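# Flip the gripper housing and return it to its tray

## Task

Turn the loose (unbolted) gripper housing over so it is upside down, then set it back inside its tray. Its two halves must remain joined, and no part of it may extend beyond the tray's open edge by more than roughly a fingernail's width. The tray is loose, and at the end it must rest on all four of its feet on the raised bench top, with no foot overhanging an edge by half or more. Everything must stay in place without the robot holding it. Finish by opening the grippers and moving the arms away.

## Robot and tools

Robot: two arms, left_arm and right_arm, each ending in a parallel gripper. The names do not match the left or right side of any camera image. A gripper's fingers point along its own +z axis and close along its own y axis. The reported end_effector_position is the point between the finger pads, about 1 cm short of the fingertips.

Frame: all poses share one scene frame. The origin is on the table top midway between the arms. +z is up, +x points out over the table, and left_arm sits on the +y side. Positions are in metres. Orientation is a quaternion with w first (qw, qx, qy, qz). Reported hand positions can be slightly wrong, more so at long reach. Commanded motions usually stop a centimetre or more short, mostly low.

The row: every moving command uses a row of 16 plain numbers covering both arms, even if only one arm moves. The first 8 are left_arm: x, y, z, qw, qx, qy, qz, opening. The last 8 are the same for right_arm. x, y, z and the quaternion are absolute targets in the scene frame, not offsets. Opening runs from -1 (closed) to +1 (fully open, 0.094 m). To keep an arm still, repeat its last reported pose exactly, both position and quaternion, plus the opening it should hold. To keep a steady orientation, resend the same target quaternion every time rather than copying a reported one that may have drifted. A target more than 0.6 m from the arm's last reported position along any of its gripper axes is refused, and nothing is sent.

execute_actions: argument "actions" is a list holding at most one item, plus optional "pictures" (true/false; pictures come by default). An empty list just reports the state. An item {"rows": [...], "steps": n} runs up to 15 control steps of 1/30 s each (15 if steps is omitted). Each row covers one step, and the final row repeats if rows run out. An item with only {"steps": n} (up to 300) is a wait counted from the previous result, so your own reply time uses up part of it. At each step the target is clipped to within 70 mm and 16 degrees of the measured pose. After the last step the arm continues only to that clipped pose, so far targets need several calls. Position takes priority over orientation when both cannot be met.

move: argument "target" is one 16-number row as above, and "speed" is an optional top path speed in m/s (0.002 to 0.5, default 0.25; turning is limited to twice that value in rad/s). Both grippers travel in straight lines and arrive together, taking 0.5 to 10 s; longer paths are cut off at 10 s. The opening is sent when the move begins. Paths ignore obstacles and the other arm. Grippers lag and may overshoot speed, especially with an arm nearly straight. The result adds a "move:" line giving how it ended (done, off_target, moving, held, fault) and which limits acted, plus each gripper's distance from its target. limits=paced means the target was clipped. limits=held means a clearance check blocked some steps, after which the arm can jump fast. An ending that names only one arm means the other finished fine.

wait: argument "seconds" (0 to 10) lets the simulation run with no new command.

zoom_image: "camera" is one of cam_head_left, cam_head_right, cam_left_wrist, cam_right_wrist; "region" is [x0, y0, x1, y1] in pixels, origin top-left, at most 504 by 504. All cameras give 504x504 images.

finished_scene: "scene" is the number of the current scene.

Result lines: the state line shows each arm's pose. grip_measured is the finger opening on the command scale; Joint positions ends with the opening in metres. Readings may be off by about 1 mm. To grasp, command about 0.03 below grip_measured for a firm hold, less for a light one. Finger force tops out around 50 to 62 N per pad, lower on thin parts. "pose unreachable" and HELD mark steps the clearance check changed or blocked. "Hand target" shows where the controller is currently driving each gripper. FAULT lines mean an arm stopped. MOTOR HOT warns at 85 °C; at 100 °C that arm drops everything and falls. Joint torques carry offsets and noise and are only rough contact hints.

Joint ranges (rad), base to gripper: waist -2.880 to 2.880, shoulder 0.000 to 3.142, elbow 0.000 to 3.019, wrist pitch -1.693 to 1.571, wrist yaw -1.571 to 1.571, wrist roll -2.094 to 2.094.

Cautions: the simulation keeps running while you think. Occasional disturbances may tug a held part or nudge loose objects. Nothing may leave the table. Avoid drops, slips, slamming and hard pushes; faster contact and targets set deeper past a surface press harder. Keep the arms from colliding or pressing on each other. Do not shove the loose tray off its feet or over the bench edge. Avoid holding loads for long, which heats motors.

Each tool is called after ">>>" by a JSON object that holds its "op" and its "data".

## Session

>>> {"op": "execute_actions", "data": {"actions": []}}

Scene clock: 0.00 s of 5467.00 s.
left_arm: end_effector_position=(+0.9109, +0.5671, +0.1686) grip_measured=+1.000 end_effector_quat_wxyz=(+0.628, -0.307, +0.715, +0.035) | right_arm: end_effector_position=(+0.1318, +0.1288, +0.2506) grip_measured=+1.000 end_effector_quat_wxyz=(-0.064, +0.649, -0.756, -0.058)
Joint positions: left_arm=[ 0.305  2.366  2.028  0.121 -0.213 -0.396  0.094] | right_arm=[ 1.35   1.331  1.274 -1.345 -0.032 -0.159  0.094]
Joint velocities: left_arm=[ 0.005  0.005 -0.027 -0.007 -0.022  0.007  0.   ] | right_arm=[ 0.005 -0.005  0.002 -0.002  0.037 -0.022  0.   ]
Joint torques (N m, as the arm reports them, + toward a larger angle): no reading
Hand target (left_arm): +0.915, +0.568, +0.184; +0.639, -0.305, +0.705, +0.033
Hand target (right_arm): +0.134, +0.135, +0.259; +0.073, -0.648, +0.755, +0.063

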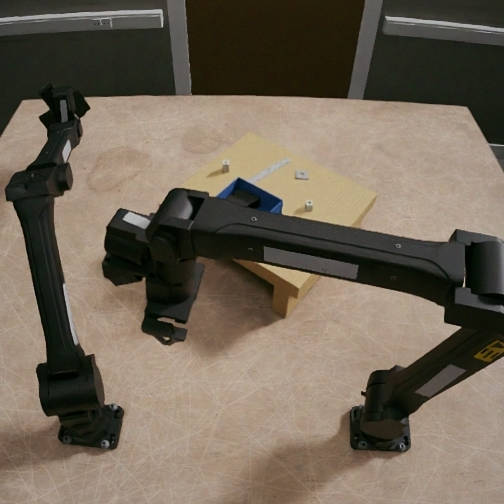

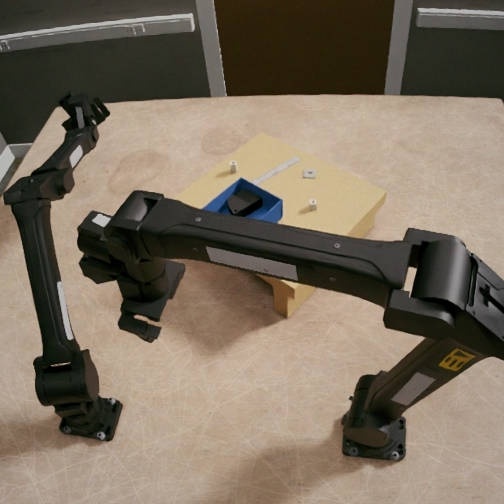

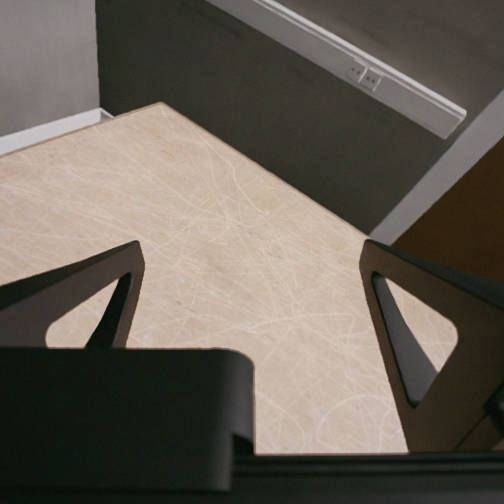

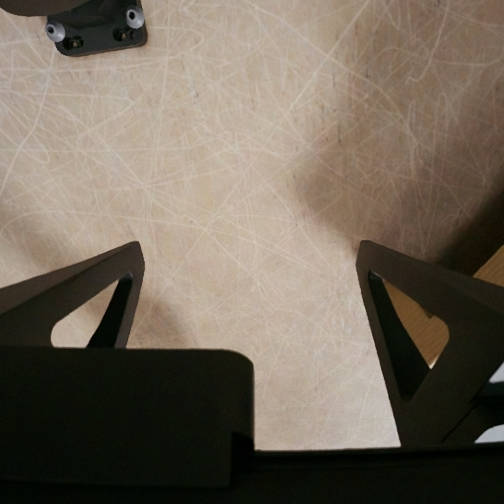

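>>> {"op": "move", "data": {"target": [0.35,0.45,0.35,0.38,0,0.92,0,1, 0.2,-0.45,0.3,0,0.3,0.95,0,1]}}

Scene clock: 7.70 s of 5467.00 s.
left_arm: end_effector_position=(+0.3506, +0.4451, +0.3392) grip_measured=+1.000 end_effector_quat_wxyz=(+0.373, -0.005, +0.928, -0.003) | right_arm: end_effector_position=(+0.1943, -0.4495, +0.2806) grip_measured=+1.000 end_effector_quat_wxyz=(-0.003, +0.295, +0.955, -0.004)
Joint positions: left_arm=[ 0.624  0.89   1.03  -1.029  0.379  0.416  0.094] | right_arm=[-0.654  1.011  1.113 -1.675  0.01  -0.148  0.094]
Joint velocities: left_arm=[-0.005  0.005 -0.012 -0.002 -0.051  0.051  0.   ] | right_arm=[-0.005 -0.015 -0.002  0.002  0.081  0.022  0.   ]
Joint torques (N m, as the arm reports them, + toward a larger angle): left_arm=[ 1.82 -4.46 12.33  1.24  0.26  0.03] | right_arm=[-0.06 -3.9  11.38  0.68  0.13  0.05]
Hand target (left_arm): +0.351, +0.448, +0.352; +0.380, -0.000, +0.925, +0.004
Hand target (right_arm): +0.202, -0.458, +0.299; +0.018, +0.302, +0.953, -0.016
Off the commanded pose (left_arm): 0.012 m, 1 deg.
Off the commanded pose (right_arm): 0.020 m, 1 deg.
After step 90, 0.10 s passed at rest.
move: off_target (left_arm, right_arm)

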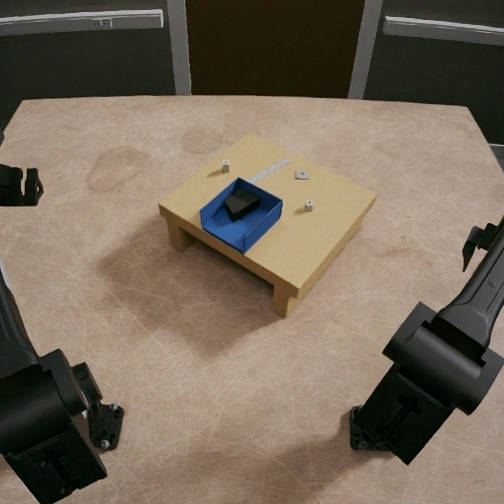

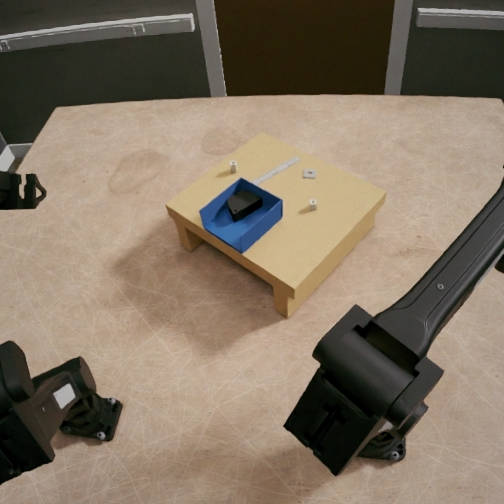

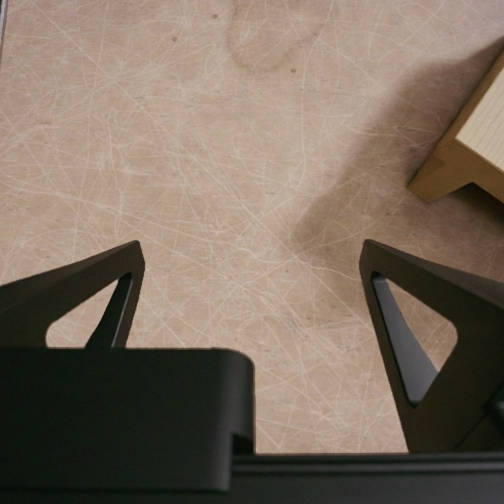

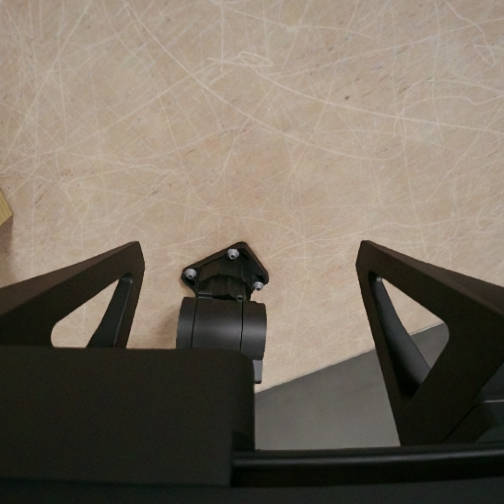

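>>> {"op": "zoom_image", "data": {"camera": "cam_head_left", "region": [150,130,390,320]}}

>>> {"op": "zoom_image", "data": {"camera": "cam_head_right", "region": [190,165,300,260]}}

Region (150, 130, 390, 320) of cam_head_left's 504x504 image, scaled by 2.100, with more detail than that image has; it fills the top 399 rows of this view, and the rest is white.

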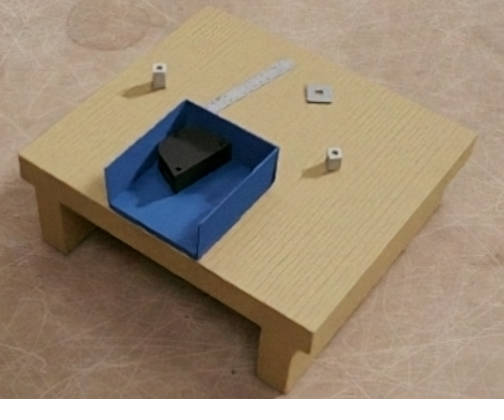

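Region (190, 165, 300, 260) of cam_head_right's 504x504 image, scaled by 4.582, with more detail than that image has; it fills the top 435 rows of this view, and the rest is white.

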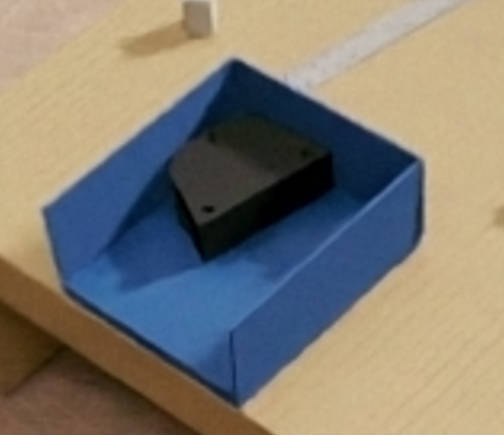

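>>> {"op": "move", "data": {"target": [0.42,0.0,0.33,0.342,0,0.94,0,1, 0.2,-0.45,0.3,0,0.3,0.95,0,1]}}

Scene clock: 17.47 s of 5467.00 s.
left_arm: end_effector_position=(+0.4158, -0.0019, +0.3049) grip_measured=+1.000 end_effector_quat_wxyz=(+0.327, +0.009, +0.945, +0.003) | right_arm: end_effector_position=(+0.1948, -0.4484, +0.2813) grip_measured=+1.000 end_effector_quat_wxyz=(-0.001, +0.299, +0.954, -0.002)
Joint positions: left_arm=[-0.739  1.368  1.341 -1.042 -0.46  -0.662  0.094] | right_arm=[-0.654  1.009  1.113 -1.675  0.004 -0.14   0.094]
Joint velocities: left_arm=[ 0.005 -0.015 -0.012  0.012  0.081 -0.037  0.   ] | right_arm=[-0.005 -0.005 -0.002  0.002 -0.037  0.066  0.   ]
Joint torques (N m, as the arm reports them, + toward a larger angle): left_arm=[  1.68 -12.37  14.04   0.99  -0.49  -0.11] | right_arm=[ 0.77 -5.02 10.78  0.19 -0.15  0.03]
Hand target (left_arm): +0.422, -0.006, +0.328; +0.341, -0.004, +0.940, -0.011
Hand target (right_arm): +0.199, -0.450, +0.299; +0.019, +0.301, +0.954, -0.009
Off the commanded pose (left_arm): 0.026 m, 2 deg.
Off the commanded pose (right_arm): 0.020 m, 0 deg.
joint sent to its limit (right arm) — the command would take joint 4 (wrist pitch) past its lower limit, so that joint was sent only as far as its limit.
After step 90, 4.43 s passed at rest.
move: off_target (left_arm, right_arm)

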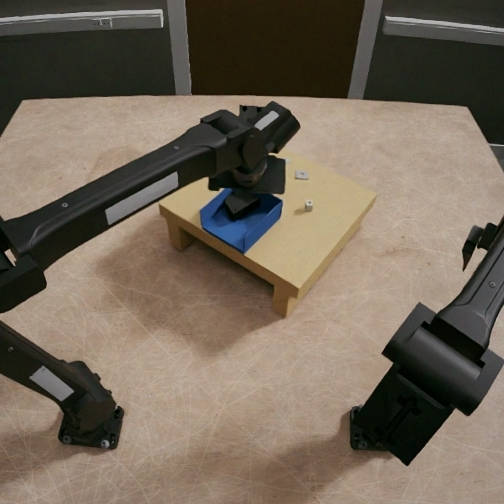

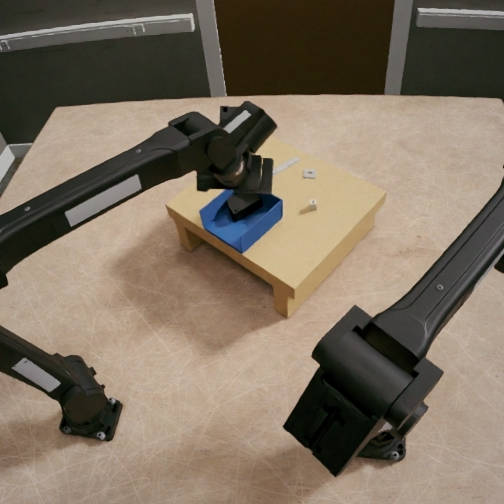

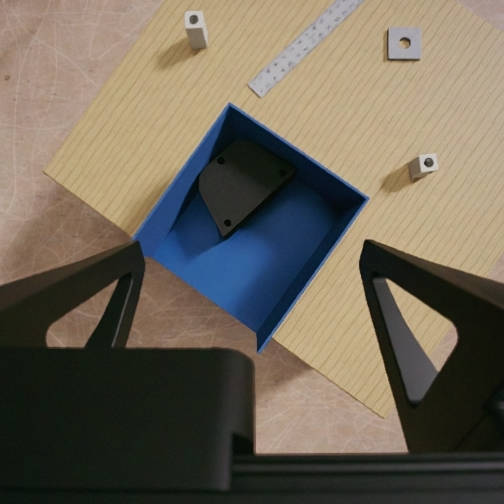

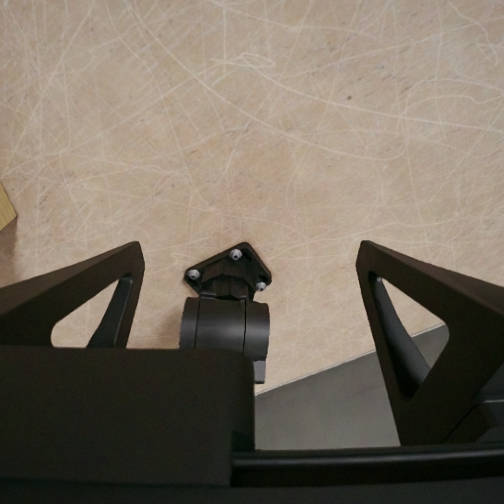

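>>> {"op": "zoom_image", "data": {"camera": "cam_left_wrist", "region": [120,90,390,360]}}

Region (120, 90, 390, 360) of cam_left_wrist's 504x504 image, scaled by 1.867, with more detail than that image has.

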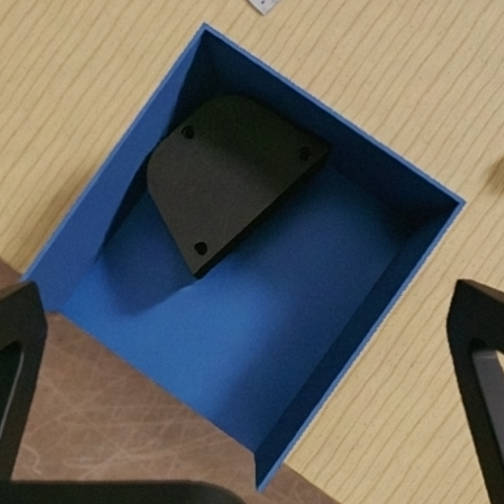

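>>> {"op": "move", "data": {"target": [0.42,0.06,0.33,0.342,0,0.94,0,1, 0.2,-0.45,0.3,0,0.3,0.95,0,1]}}

>>> {"op": "zoom_image", "data": {"camera": "cam_left_wrist", "region": [180,90,450,360]}}

Scene clock: 33.20 s of 5467.00 s.
left_arm: end_effector_position=(+0.4177, +0.0652, +0.3317) grip_measured=+1.000 end_effector_quat_wxyz=(+0.341, -0.007, +0.940, +0.002) | right_arm: end_effector_position=(+0.1948, -0.4484, +0.2813) grip_measured=+1.000 end_effector_quat_wxyz=(-0.001, +0.299, +0.954, -0.002)
Joint positions: left_arm=[-0.623  1.237  1.278 -1.042 -0.424 -0.572  0.094] | right_arm=[-0.654  1.009  1.113 -1.675  0.004 -0.14   0.094]
Joint velocities: left_arm=[ 0.005 -0.005 -0.012 -0.017 -0.007  0.007  0.   ] | right_arm=[-0.015 -0.005  0.002  0.017 -0.066  0.007  0.   ]
Joint torques (N m, as the arm reports them, + toward a larger angle): left_arm=[ 1.06 -9.38 10.09  1.98 -0.25  0.02] | right_arm=[ 0.88 -5.01 10.75  0.2  -0.15  0.04]
Hand target (left_arm): +0.420, +0.061, +0.331; +0.343, +0.000, +0.940, +0.001
Hand target (right_arm): +0.200, -0.450, +0.299; +0.019, +0.301, +0.953, -0.008
Off the commanded pose (left_arm): 0.006 m, 1 deg.
Off the commanded pose (right_arm): 0.020 m, 0 deg.
joint sent to its limit (right arm) — the command would take joint 4 (wrist pitch) past its lower limit, so that joint was sent only as far as its limit.
After step 90, 11.87 s passed at rest.
move: off_target (right_arm)

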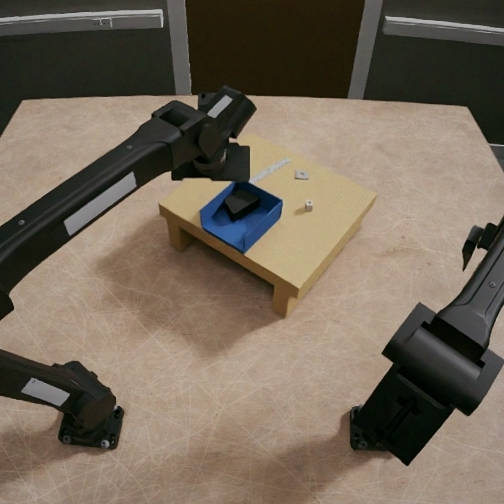

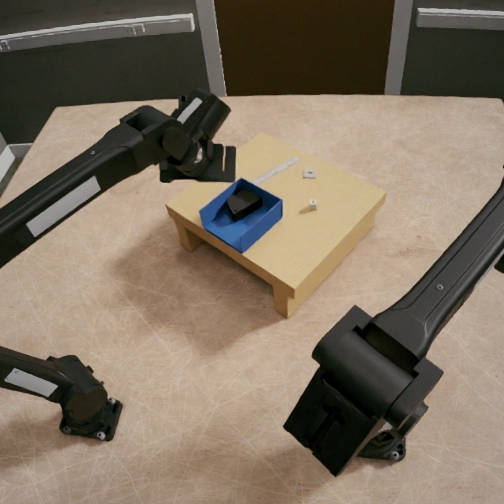

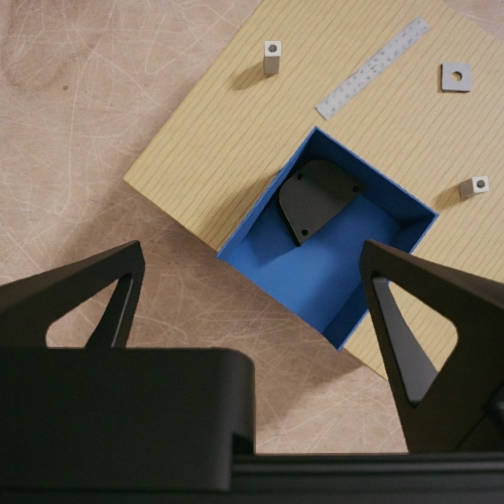

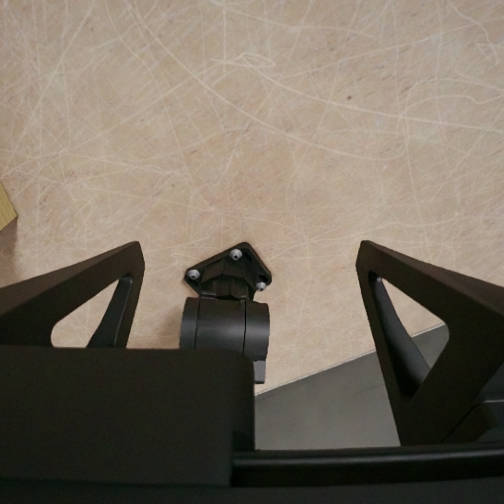

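Region (180, 90, 450, 360) of cam_left_wrist's 504x504 image, scaled by 1.867, with more detail than that image has.

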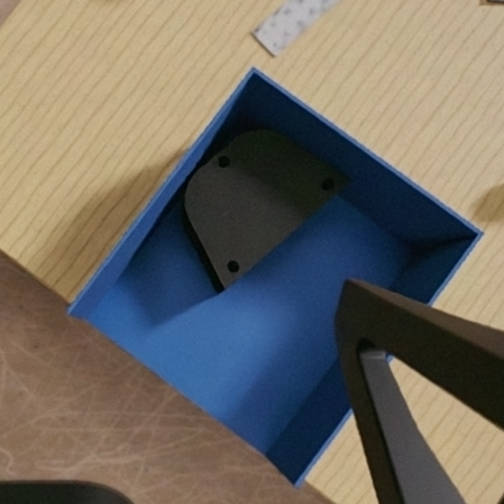

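>>> {"op": "move", "data": {"target": [0.483,0.01,0.23,0.166,0.296,0.94,-0.052,-1, 0.2,-0.45,0.3,0,0.3,0.95,0,1], "speed": 0.15}}

Scene clock: 50.60 s of 5467.00 s.
left_arm: end_effector_position=(+0.4717, +0.0141, +0.2123) grip_measured=-0.983 end_effector_quat_wxyz=(+0.152, +0.294, +0.943, -0.047) | right_arm: end_effector_position=(+0.1948, -0.4484, +0.2813) grip_measured=+1.000 end_effector_quat_wxyz=(-0.001, +0.299, +0.954, -0.002)
Joint positions: left_arm=[-0.499  1.577  1.411 -1.085  0.012  0.042  0.001] | right_arm=[-0.654  1.009  1.113 -1.675  0.004 -0.14   0.094]
Joint velocities: left_arm=[-0.005  0.005 -0.002 -0.012  0.022 -0.022 -0.001] | right_arm=[-0.015  0.005  0.002 -0.002  0.022  0.007  0.   ]
Joint torques (N m, as the arm reports them, + toward a larger angle): left_arm=[  1.92 -14.23  13.59   0.81   0.07   0.03] | right_arm=[ 0.89 -4.94 10.76  0.19 -0.14  0.04]
Hand target (left_arm): +0.484, +0.011, +0.229; +0.166, +0.295, +0.940, -0.050
Hand target (right_arm): +0.199, -0.450, +0.299; +0.019, +0.301, +0.953, -0.008
Off the commanded pose (left_arm): 0.021 m, 2 deg.
Off the commanded pose (right_arm): 0.020 m, 0 deg.
joint sent to its limit (right arm) — the command would take joint 4 (wrist pitch) past its lower limit, so that joint was sent only as far as its limit.
After step 90, 11.60 s passed at rest.
move: off_target (left_arm, right_arm)

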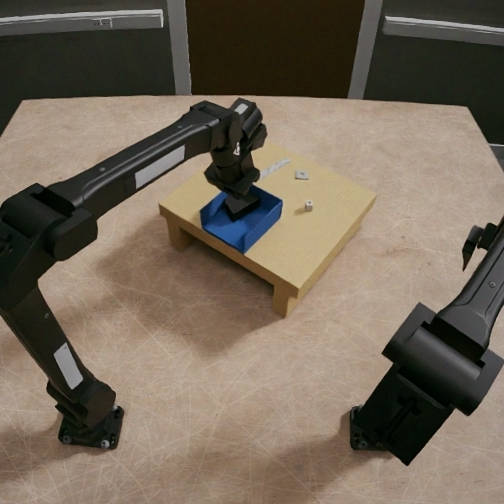

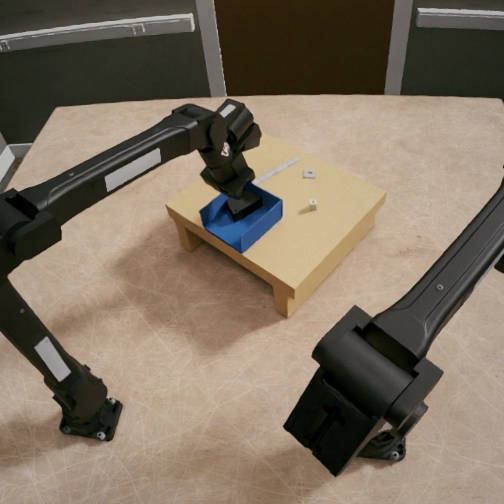

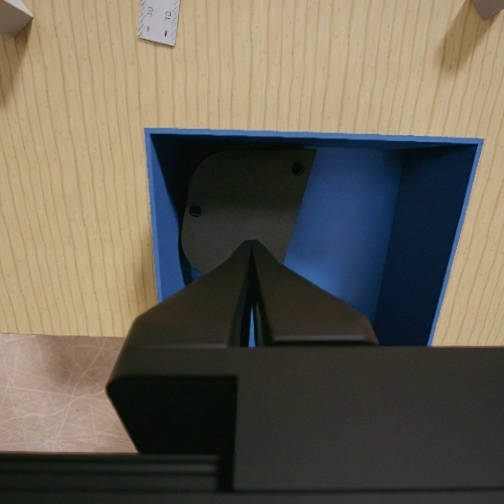

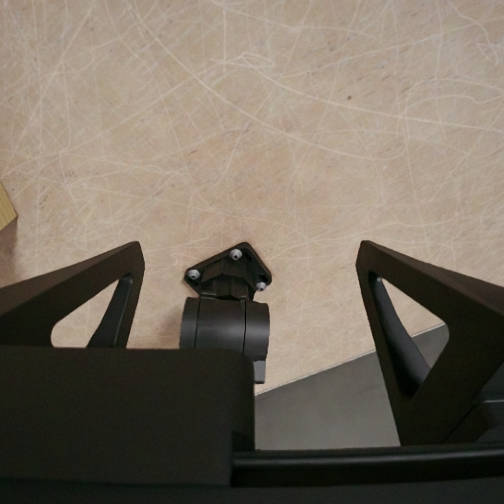

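>>> {"op": "move", "data": {"target": [0.483,0.01,0.19,0.166,0.296,0.94,-0.052,-1, 0.40,-0.25,0.3,0.17,-0.2,0.96,0.03,1], "speed": 0.15}}

Scene clock: 57.17 s of 5467.00 s.
left_arm: end_effector_position=(+0.4774, +0.0097, +0.1972) grip_measured=-0.983 end_effector_quat_wxyz=(+0.166, +0.295, +0.940, -0.052) | right_arm: end_effector_position=(+0.3837, -0.2496, +0.2819) grip_measured=+1.000 end_effector_quat_wxyz=(+0.148, -0.191, +0.970, +0.042)
Joint positions: left_arm=[-0.499  1.586  1.375 -1.011  0.016  0.044  0.001] | right_arm=[ 0.093  1.149  1.183 -1.328 -0.138 -0.369  0.094]
Joint velocities: left_arm=[-0.005  0.005  0.012  0.002 -0.007 -0.022  0.001] | right_arm=[ 0.005 -0.015  0.002 -0.002 -0.051 -0.037  0.   ]
Joint torques (N m, as the arm reports them, + toward a larger angle): left_arm=[  1.89 -14.56   9.57   1.85   0.06   0.06] | right_arm=[ 0.59 -6.08 12.06  1.48 -0.25 -0.18]
Hand target (left_arm): +0.483, +0.010, +0.190; +0.166, +0.296, +0.939, -0.052
Hand target (right_arm): +0.399, -0.247, +0.302; +0.174, -0.201, +0.963, +0.038
Off the commanded pose (left_arm): 0.009 m, 0 deg.
Off the commanded pose (right_arm): 0.024 m, 3 deg.
move: off_target (right_arm)

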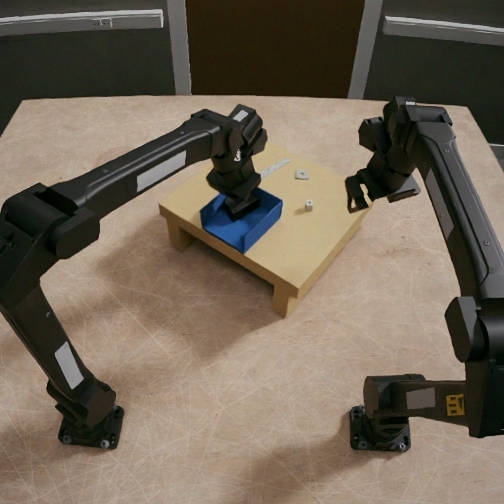

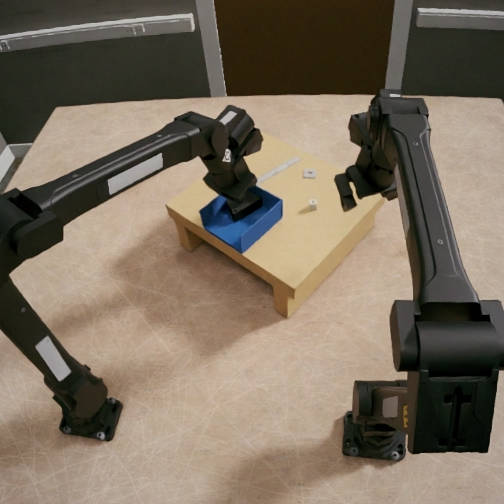

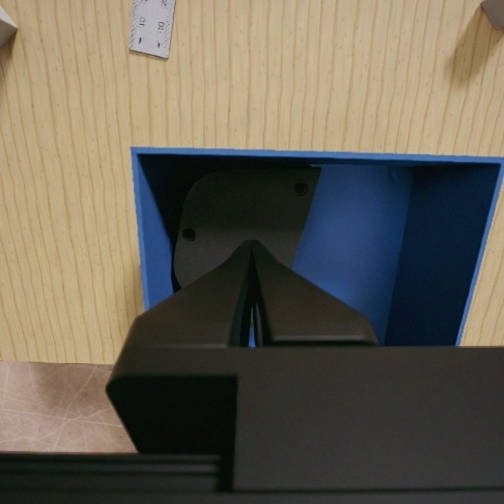

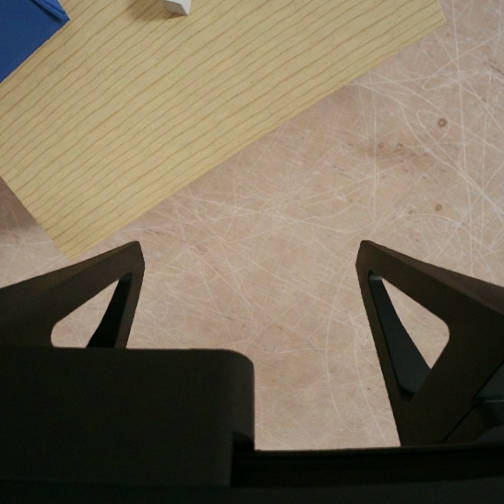

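>>> {"op": "move", "data": {"target": [0.477,0.014,0.165,0.166,0.296,0.94,-0.052,-1, 0.40,-0.25,0.3,0.17,-0.2,0.96,0.03,1], "speed": 0.03}}

Scene clock: 64.60 s of 5467.00 s.
left_arm: end_effector_position=(+0.4781, +0.0092, +0.1949) grip_measured=-0.983 end_effector_quat_wxyz=(+0.189, +0.293, +0.935, -0.058) | right_arm: end_effector_position=(+0.3838, -0.2510, +0.2817) grip_measured=+1.000 end_effector_quat_wxyz=(+0.147, -0.193, +0.969, +0.037)
Joint positions: left_arm=[-0.499  1.563  1.33  -0.939  0.016  0.044  0.001] | right_arm=[ 0.093  1.149  1.183 -1.328 -0.129 -0.376  0.094]
Joint velocities: left_arm=[-0.005  0.005  0.017  0.022 -0.007 -0.051 -0.001] | right_arm=[ 0.005 -0.024 -0.022  0.002 -0.066 -0.007  0.   ]
Joint torques (N m, as the arm reports them, + toward a larger angle): left_arm=[  1.65 -11.94   7.44   1.77   0.06   0.07] | right_arm=[ 0.73 -6.22 11.73  1.46  0.05 -0.19]
Hand target (left_arm): +0.476, +0.014, +0.166; +0.166, +0.296, +0.939, -0.052
Hand target (right_arm): +0.399, -0.250, +0.300; +0.171, -0.201, +0.964, +0.030
Off the commanded pose (left_arm): 0.030 m, 3 deg.
Off the commanded pose (right_arm): 0.024 m, 3 deg.
After step 90, 3.13 s passed at rest.
move: off_target (left_arm, right_arm)

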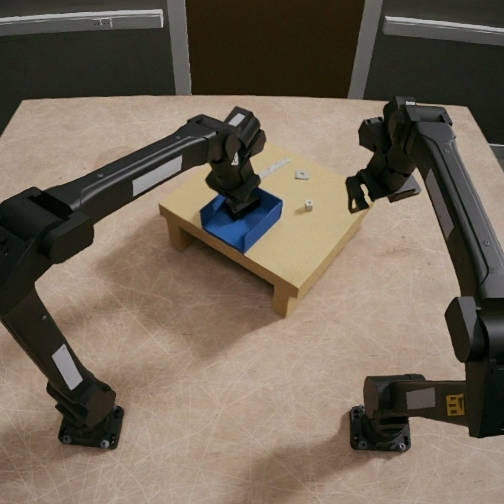

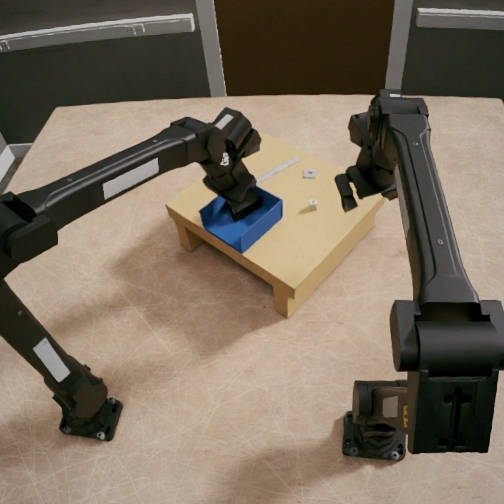

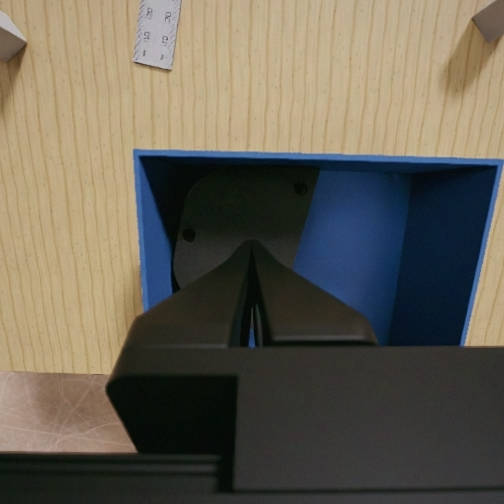

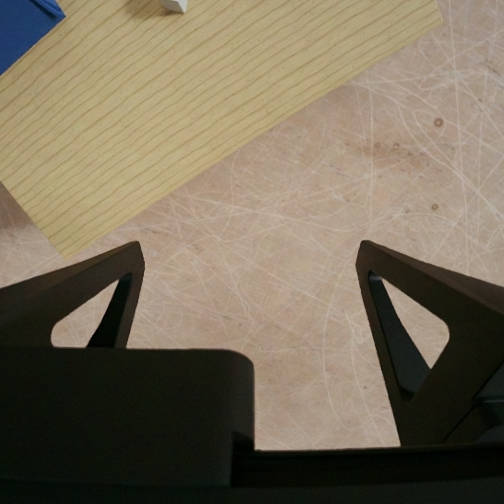

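>>> {"op": "move", "data": {"target": [0.437,0.002,0.17,0.166,0.296,0.94,-0.052,-1, 0.40,-0.25,0.3,0.17,-0.2,0.96,0.03,1], "speed": 0.03}}

Scene clock: 68.27 s of 5467.00 s.
left_arm: end_effector_position=(+0.4484, +0.0034, +0.1952) grip_measured=-0.983 end_effector_quat_wxyz=(+0.192, +0.292, +0.935, -0.057) | right_arm: end_effector_position=(+0.3838, -0.2510, +0.2817) grip_measured=+1.000 end_effector_quat_wxyz=(+0.147, -0.194, +0.969, +0.037)
Joint positions: left_arm=[-0.545  1.506  1.264 -0.926 -0.006  0.001  0.001] | right_arm=[ 0.093  1.149  1.183 -1.328 -0.129 -0.376  0.094]
Joint velocities: left_arm=[ 0.005  0.005 -0.002 -0.012  0.037  0.007 -0.   ] | right_arm=[-0.005  0.005 -0.002  0.007 -0.037 -0.007  0.   ]
Joint torques (N m, as the arm reports them, + toward a larger angle): left_arm=[ -0.06 -11.97   7.31   1.2    0.03  -0.12] | right_arm=[ 0.74 -6.2  11.72  1.46  0.06 -0.17]
Hand target (left_arm): +0.437, +0.002, +0.171; +0.166, +0.296, +0.939, -0.052
Hand target (right_arm): +0.399, -0.250, +0.300; +0.171, -0.201, +0.964, +0.030
Off the commanded pose (left_arm): 0.028 m, 3 deg.
Off the commanded pose (right_arm): 0.024 m, 3 deg.
move: off_target (left_arm, right_arm)

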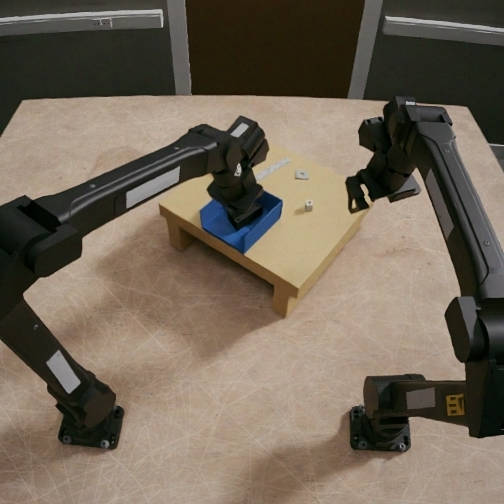

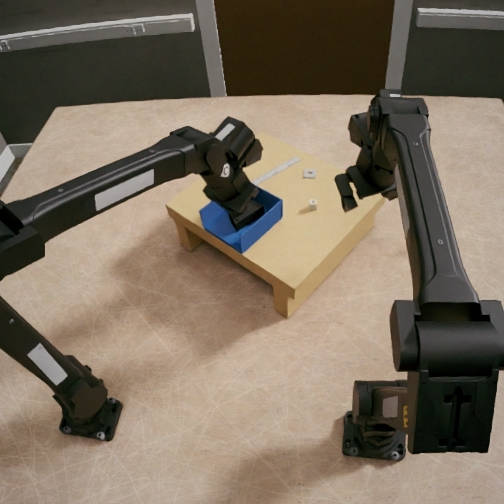

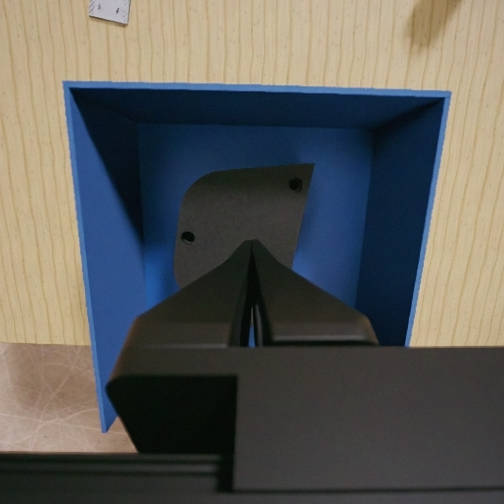

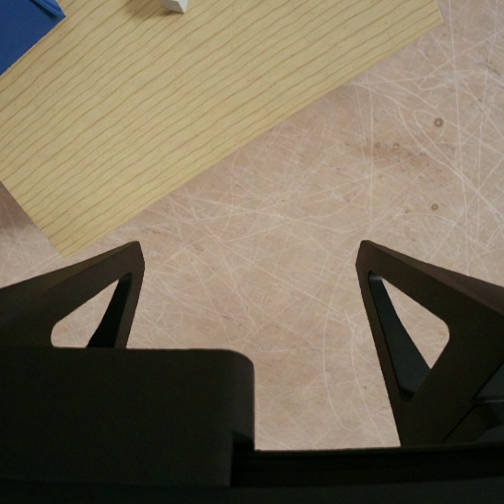

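>>> {"op": "move", "data": {"target": [0.399,0.036,0.17,0.171,0.171,0.97,-0.03,-1, 0.40,-0.25,0.3,0.17,-0.2,0.96,0.03,1], "speed": 0.03}}

Scene clock: 77.30 s of 5467.00 s.
left_arm: end_effector_position=(+0.4102, +0.0330, +0.1947) grip_measured=-0.983 end_effector_quat_wxyz=(+0.198, +0.170, +0.964, -0.041) | right_arm: end_effector_position=(+0.3838, -0.2510, +0.2817) grip_measured=+1.000 end_effector_quat_wxyz=(+0.147, -0.194, +0.969, +0.037)
Joint positions: left_arm=[-0.574  1.387  1.137 -0.925 -0.101 -0.266  0.001] | right_arm=[ 0.093  1.149  1.183 -1.328 -0.129 -0.376  0.094]
Joint velocities: left_arm=[-0.015 -0.005 -0.007 -0.007 -0.022 -0.081  0.   ] | right_arm=[-0.005  0.005 -0.017  0.002 -0.022  0.037  0.   ]
Joint torques (N m, as the arm reports them, + toward a larger angle): left_arm=[  0.33 -10.21   7.08   0.92  -0.14  -0.15] | right_arm=[ 0.77 -6.15 11.72  1.47  0.06 -0.17]
Hand target (left_arm): +0.399, +0.036, +0.171; +0.171, +0.171, +0.970, -0.030
Hand target (right_arm): +0.399, -0.250, +0.300; +0.171, -0.201, +0.964, +0.030
Off the commanded pose (left_arm): 0.027 m, 3 deg.
Off the commanded pose (right_arm): 0.024 m, 3 deg.
After step 90, 1.47 s passed at rest.
move: off_target (left_arm, right_arm)

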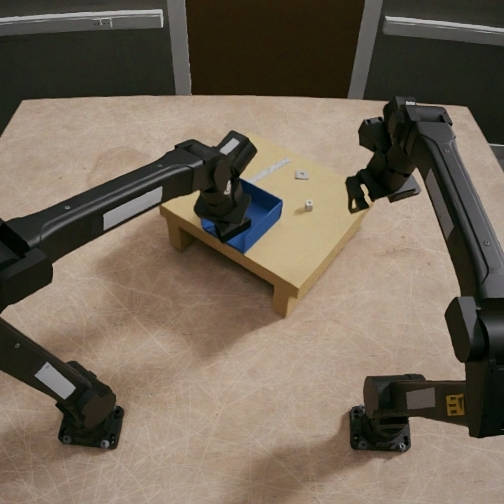

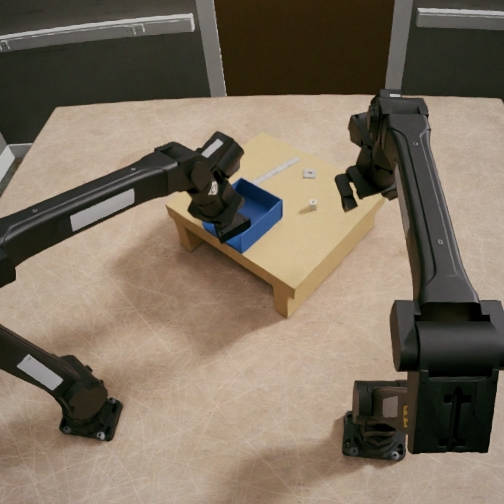

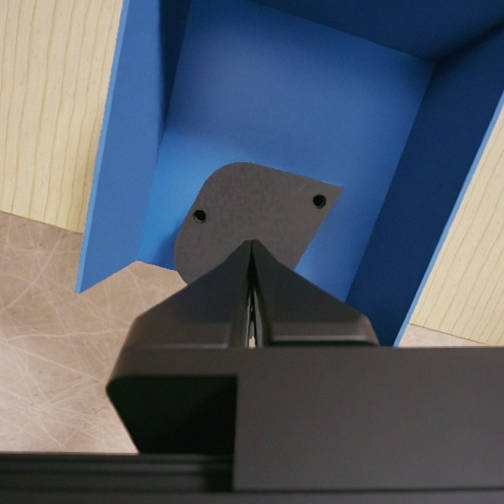

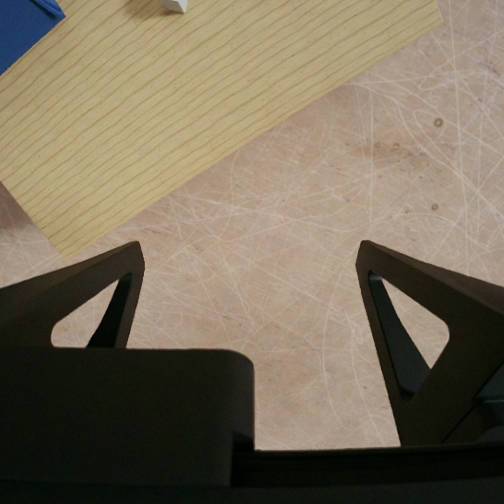

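>>> {"op": "move", "data": {"target": [0.392,0.041,0.17,0.171,0.171,0.97,-0.03,-1, 0.40,-0.25,0.3,0.17,-0.2,0.96,0.03,1], "speed": 0.02}}

>>> {"op": "move", "data": {"target": [0.36,0.065,0.30,0.326,0.282,0.897,-0.103,1, 0.40,-0.25,0.3,0.17,-0.2,0.96,0.03,1], "speed": 0.1}}

Scene clock: 82.07 s of 5467.00 s.
left_arm: end_effector_position=(+0.4037, +0.0376, +0.1947) grip_measured=-0.983 end_effector_quat_wxyz=(+0.199, +0.169, +0.965, -0.042) | right_arm: end_effector_position=(+0.3838, -0.2510, +0.2817) grip_measured=+1.000 end_effector_quat_wxyz=(+0.147, -0.194, +0.969, +0.037)
Joint positions: left_arm=[-0.574  1.365  1.115 -0.924 -0.101 -0.268  0.001] | right_arm=[ 0.093  1.149  1.183 -1.328 -0.129 -0.376  0.094]
Joint velocities: left_arm=[-0.005 -0.005  0.002 -0.007  0.007  0.066  0.001] | right_arm=[-0.024 -0.005 -0.002  0.007  0.037 -0.037  0.   ]
Joint torques (N m, as the arm reports them, + toward a larger angle): left_arm=[ 0.56 -9.78  6.99  0.88 -0.14 -0.15] | right_arm=[ 0.83 -6.21 11.71  1.46  0.06 -0.18]
Hand target (left_arm): +0.392, +0.041, +0.171; +0.171, +0.171, +0.970, -0.030
Hand target (right_arm): +0.399, -0.250, +0.300; +0.171, -0.201, +0.964, +0.030
Off the commanded pose (left_arm): 0.028 m, 4 deg.
Off the commanded pose (right_arm): 0.024 m, 3 deg.
move: off_target (left_arm, right_arm)

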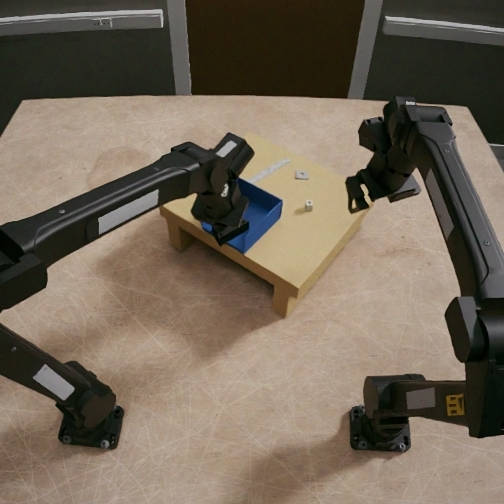

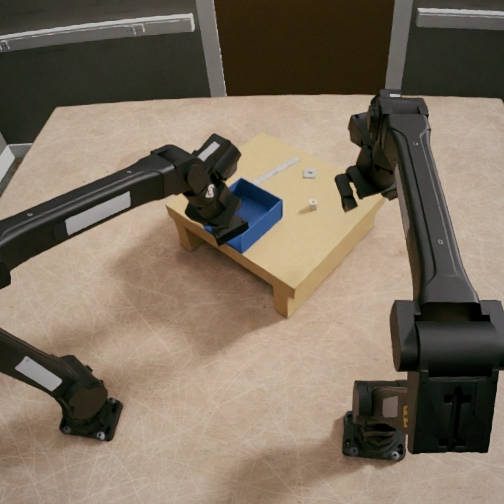

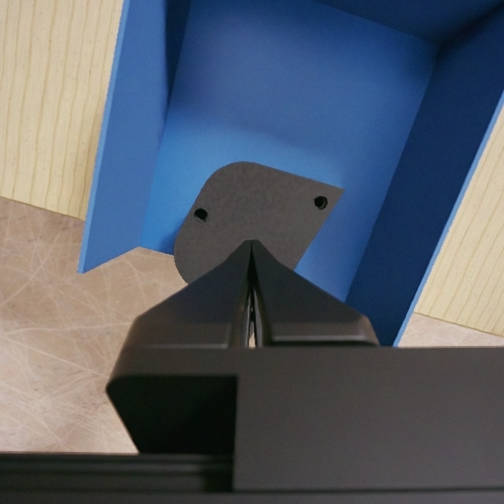

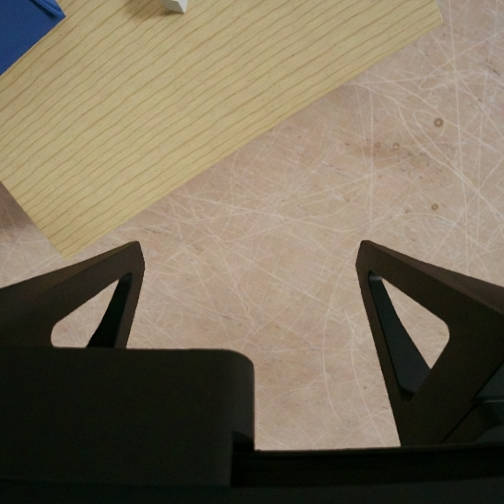

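Scene clock: 84.37 s of 5467.00 s.
left_arm: end_effector_position=(+0.3543, +0.0652, +0.2975) grip_measured=+1.000 end_effector_quat_wxyz=(+0.315, +0.281, +0.901, -0.102) | right_arm: end_effector_position=(+0.3838, -0.2510, +0.2817) grip_measured=+1.000 end_effector_quat_wxyz=(+0.147, -0.194, +0.969, +0.037)
Joint positions: left_arm=[-0.548  1.028  1.027 -0.896  0.005 -0.006  0.094] | right_arm=[ 0.093  1.149  1.183 -1.328 -0.129 -0.376  0.094]
Joint velocities: left_arm=[ 0.005 -0.005  0.002  0.002  0.022  0.037  0.   ] | right_arm=[-0.005  0.015 -0.022 -0.027 -0.022  0.007  0.   ]
Joint torques (N m, as the arm reports them, + toward a larger angle): left_arm=[ 1.99 -7.13 10.26  2.51  0.07  0.09] | right_arm=[ 0.7  -6.17 11.73  1.48  0.05 -0.17]
Hand target (left_arm): +0.359, +0.066, +0.302; +0.325, +0.282, +0.897, -0.103
Hand target (right_arm): +0.399, -0.250, +0.300; +0.171, -0.201, +0.964, +0.030
Off the commanded pose (left_arm): 0.006 m, 1 deg.
Off the commanded pose (right_arm): 0.024 m, 3 deg.
move: off_target (right_arm)

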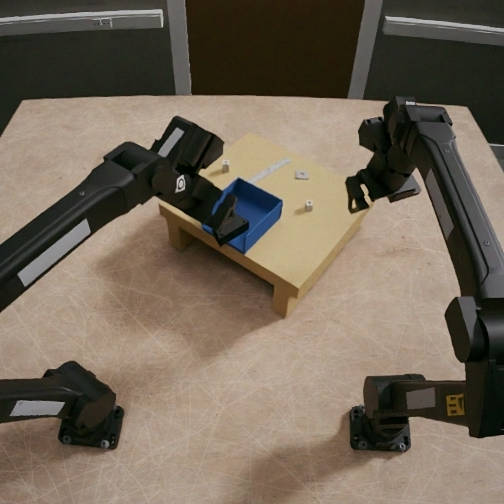

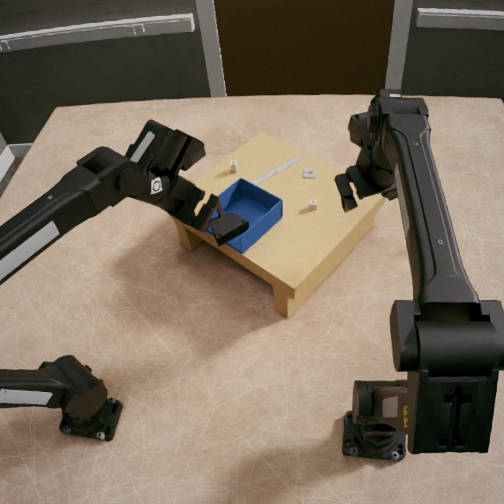

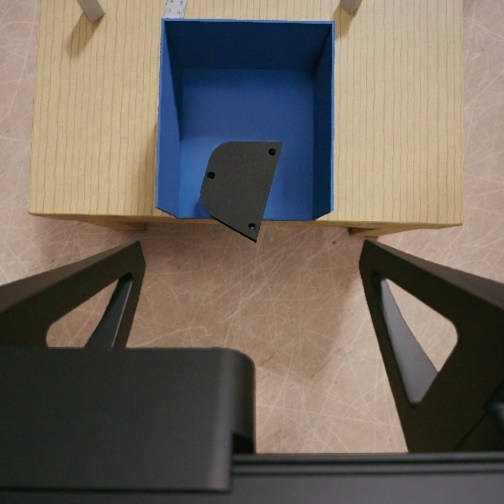

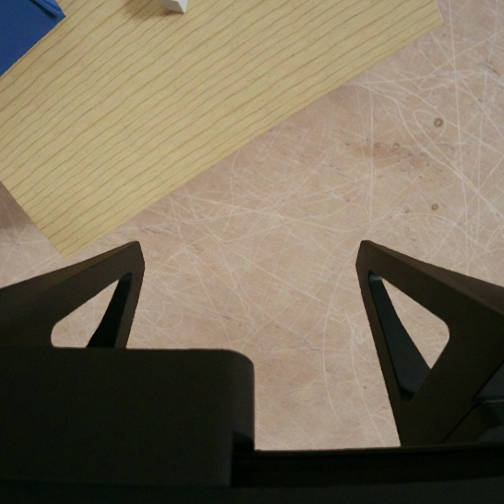

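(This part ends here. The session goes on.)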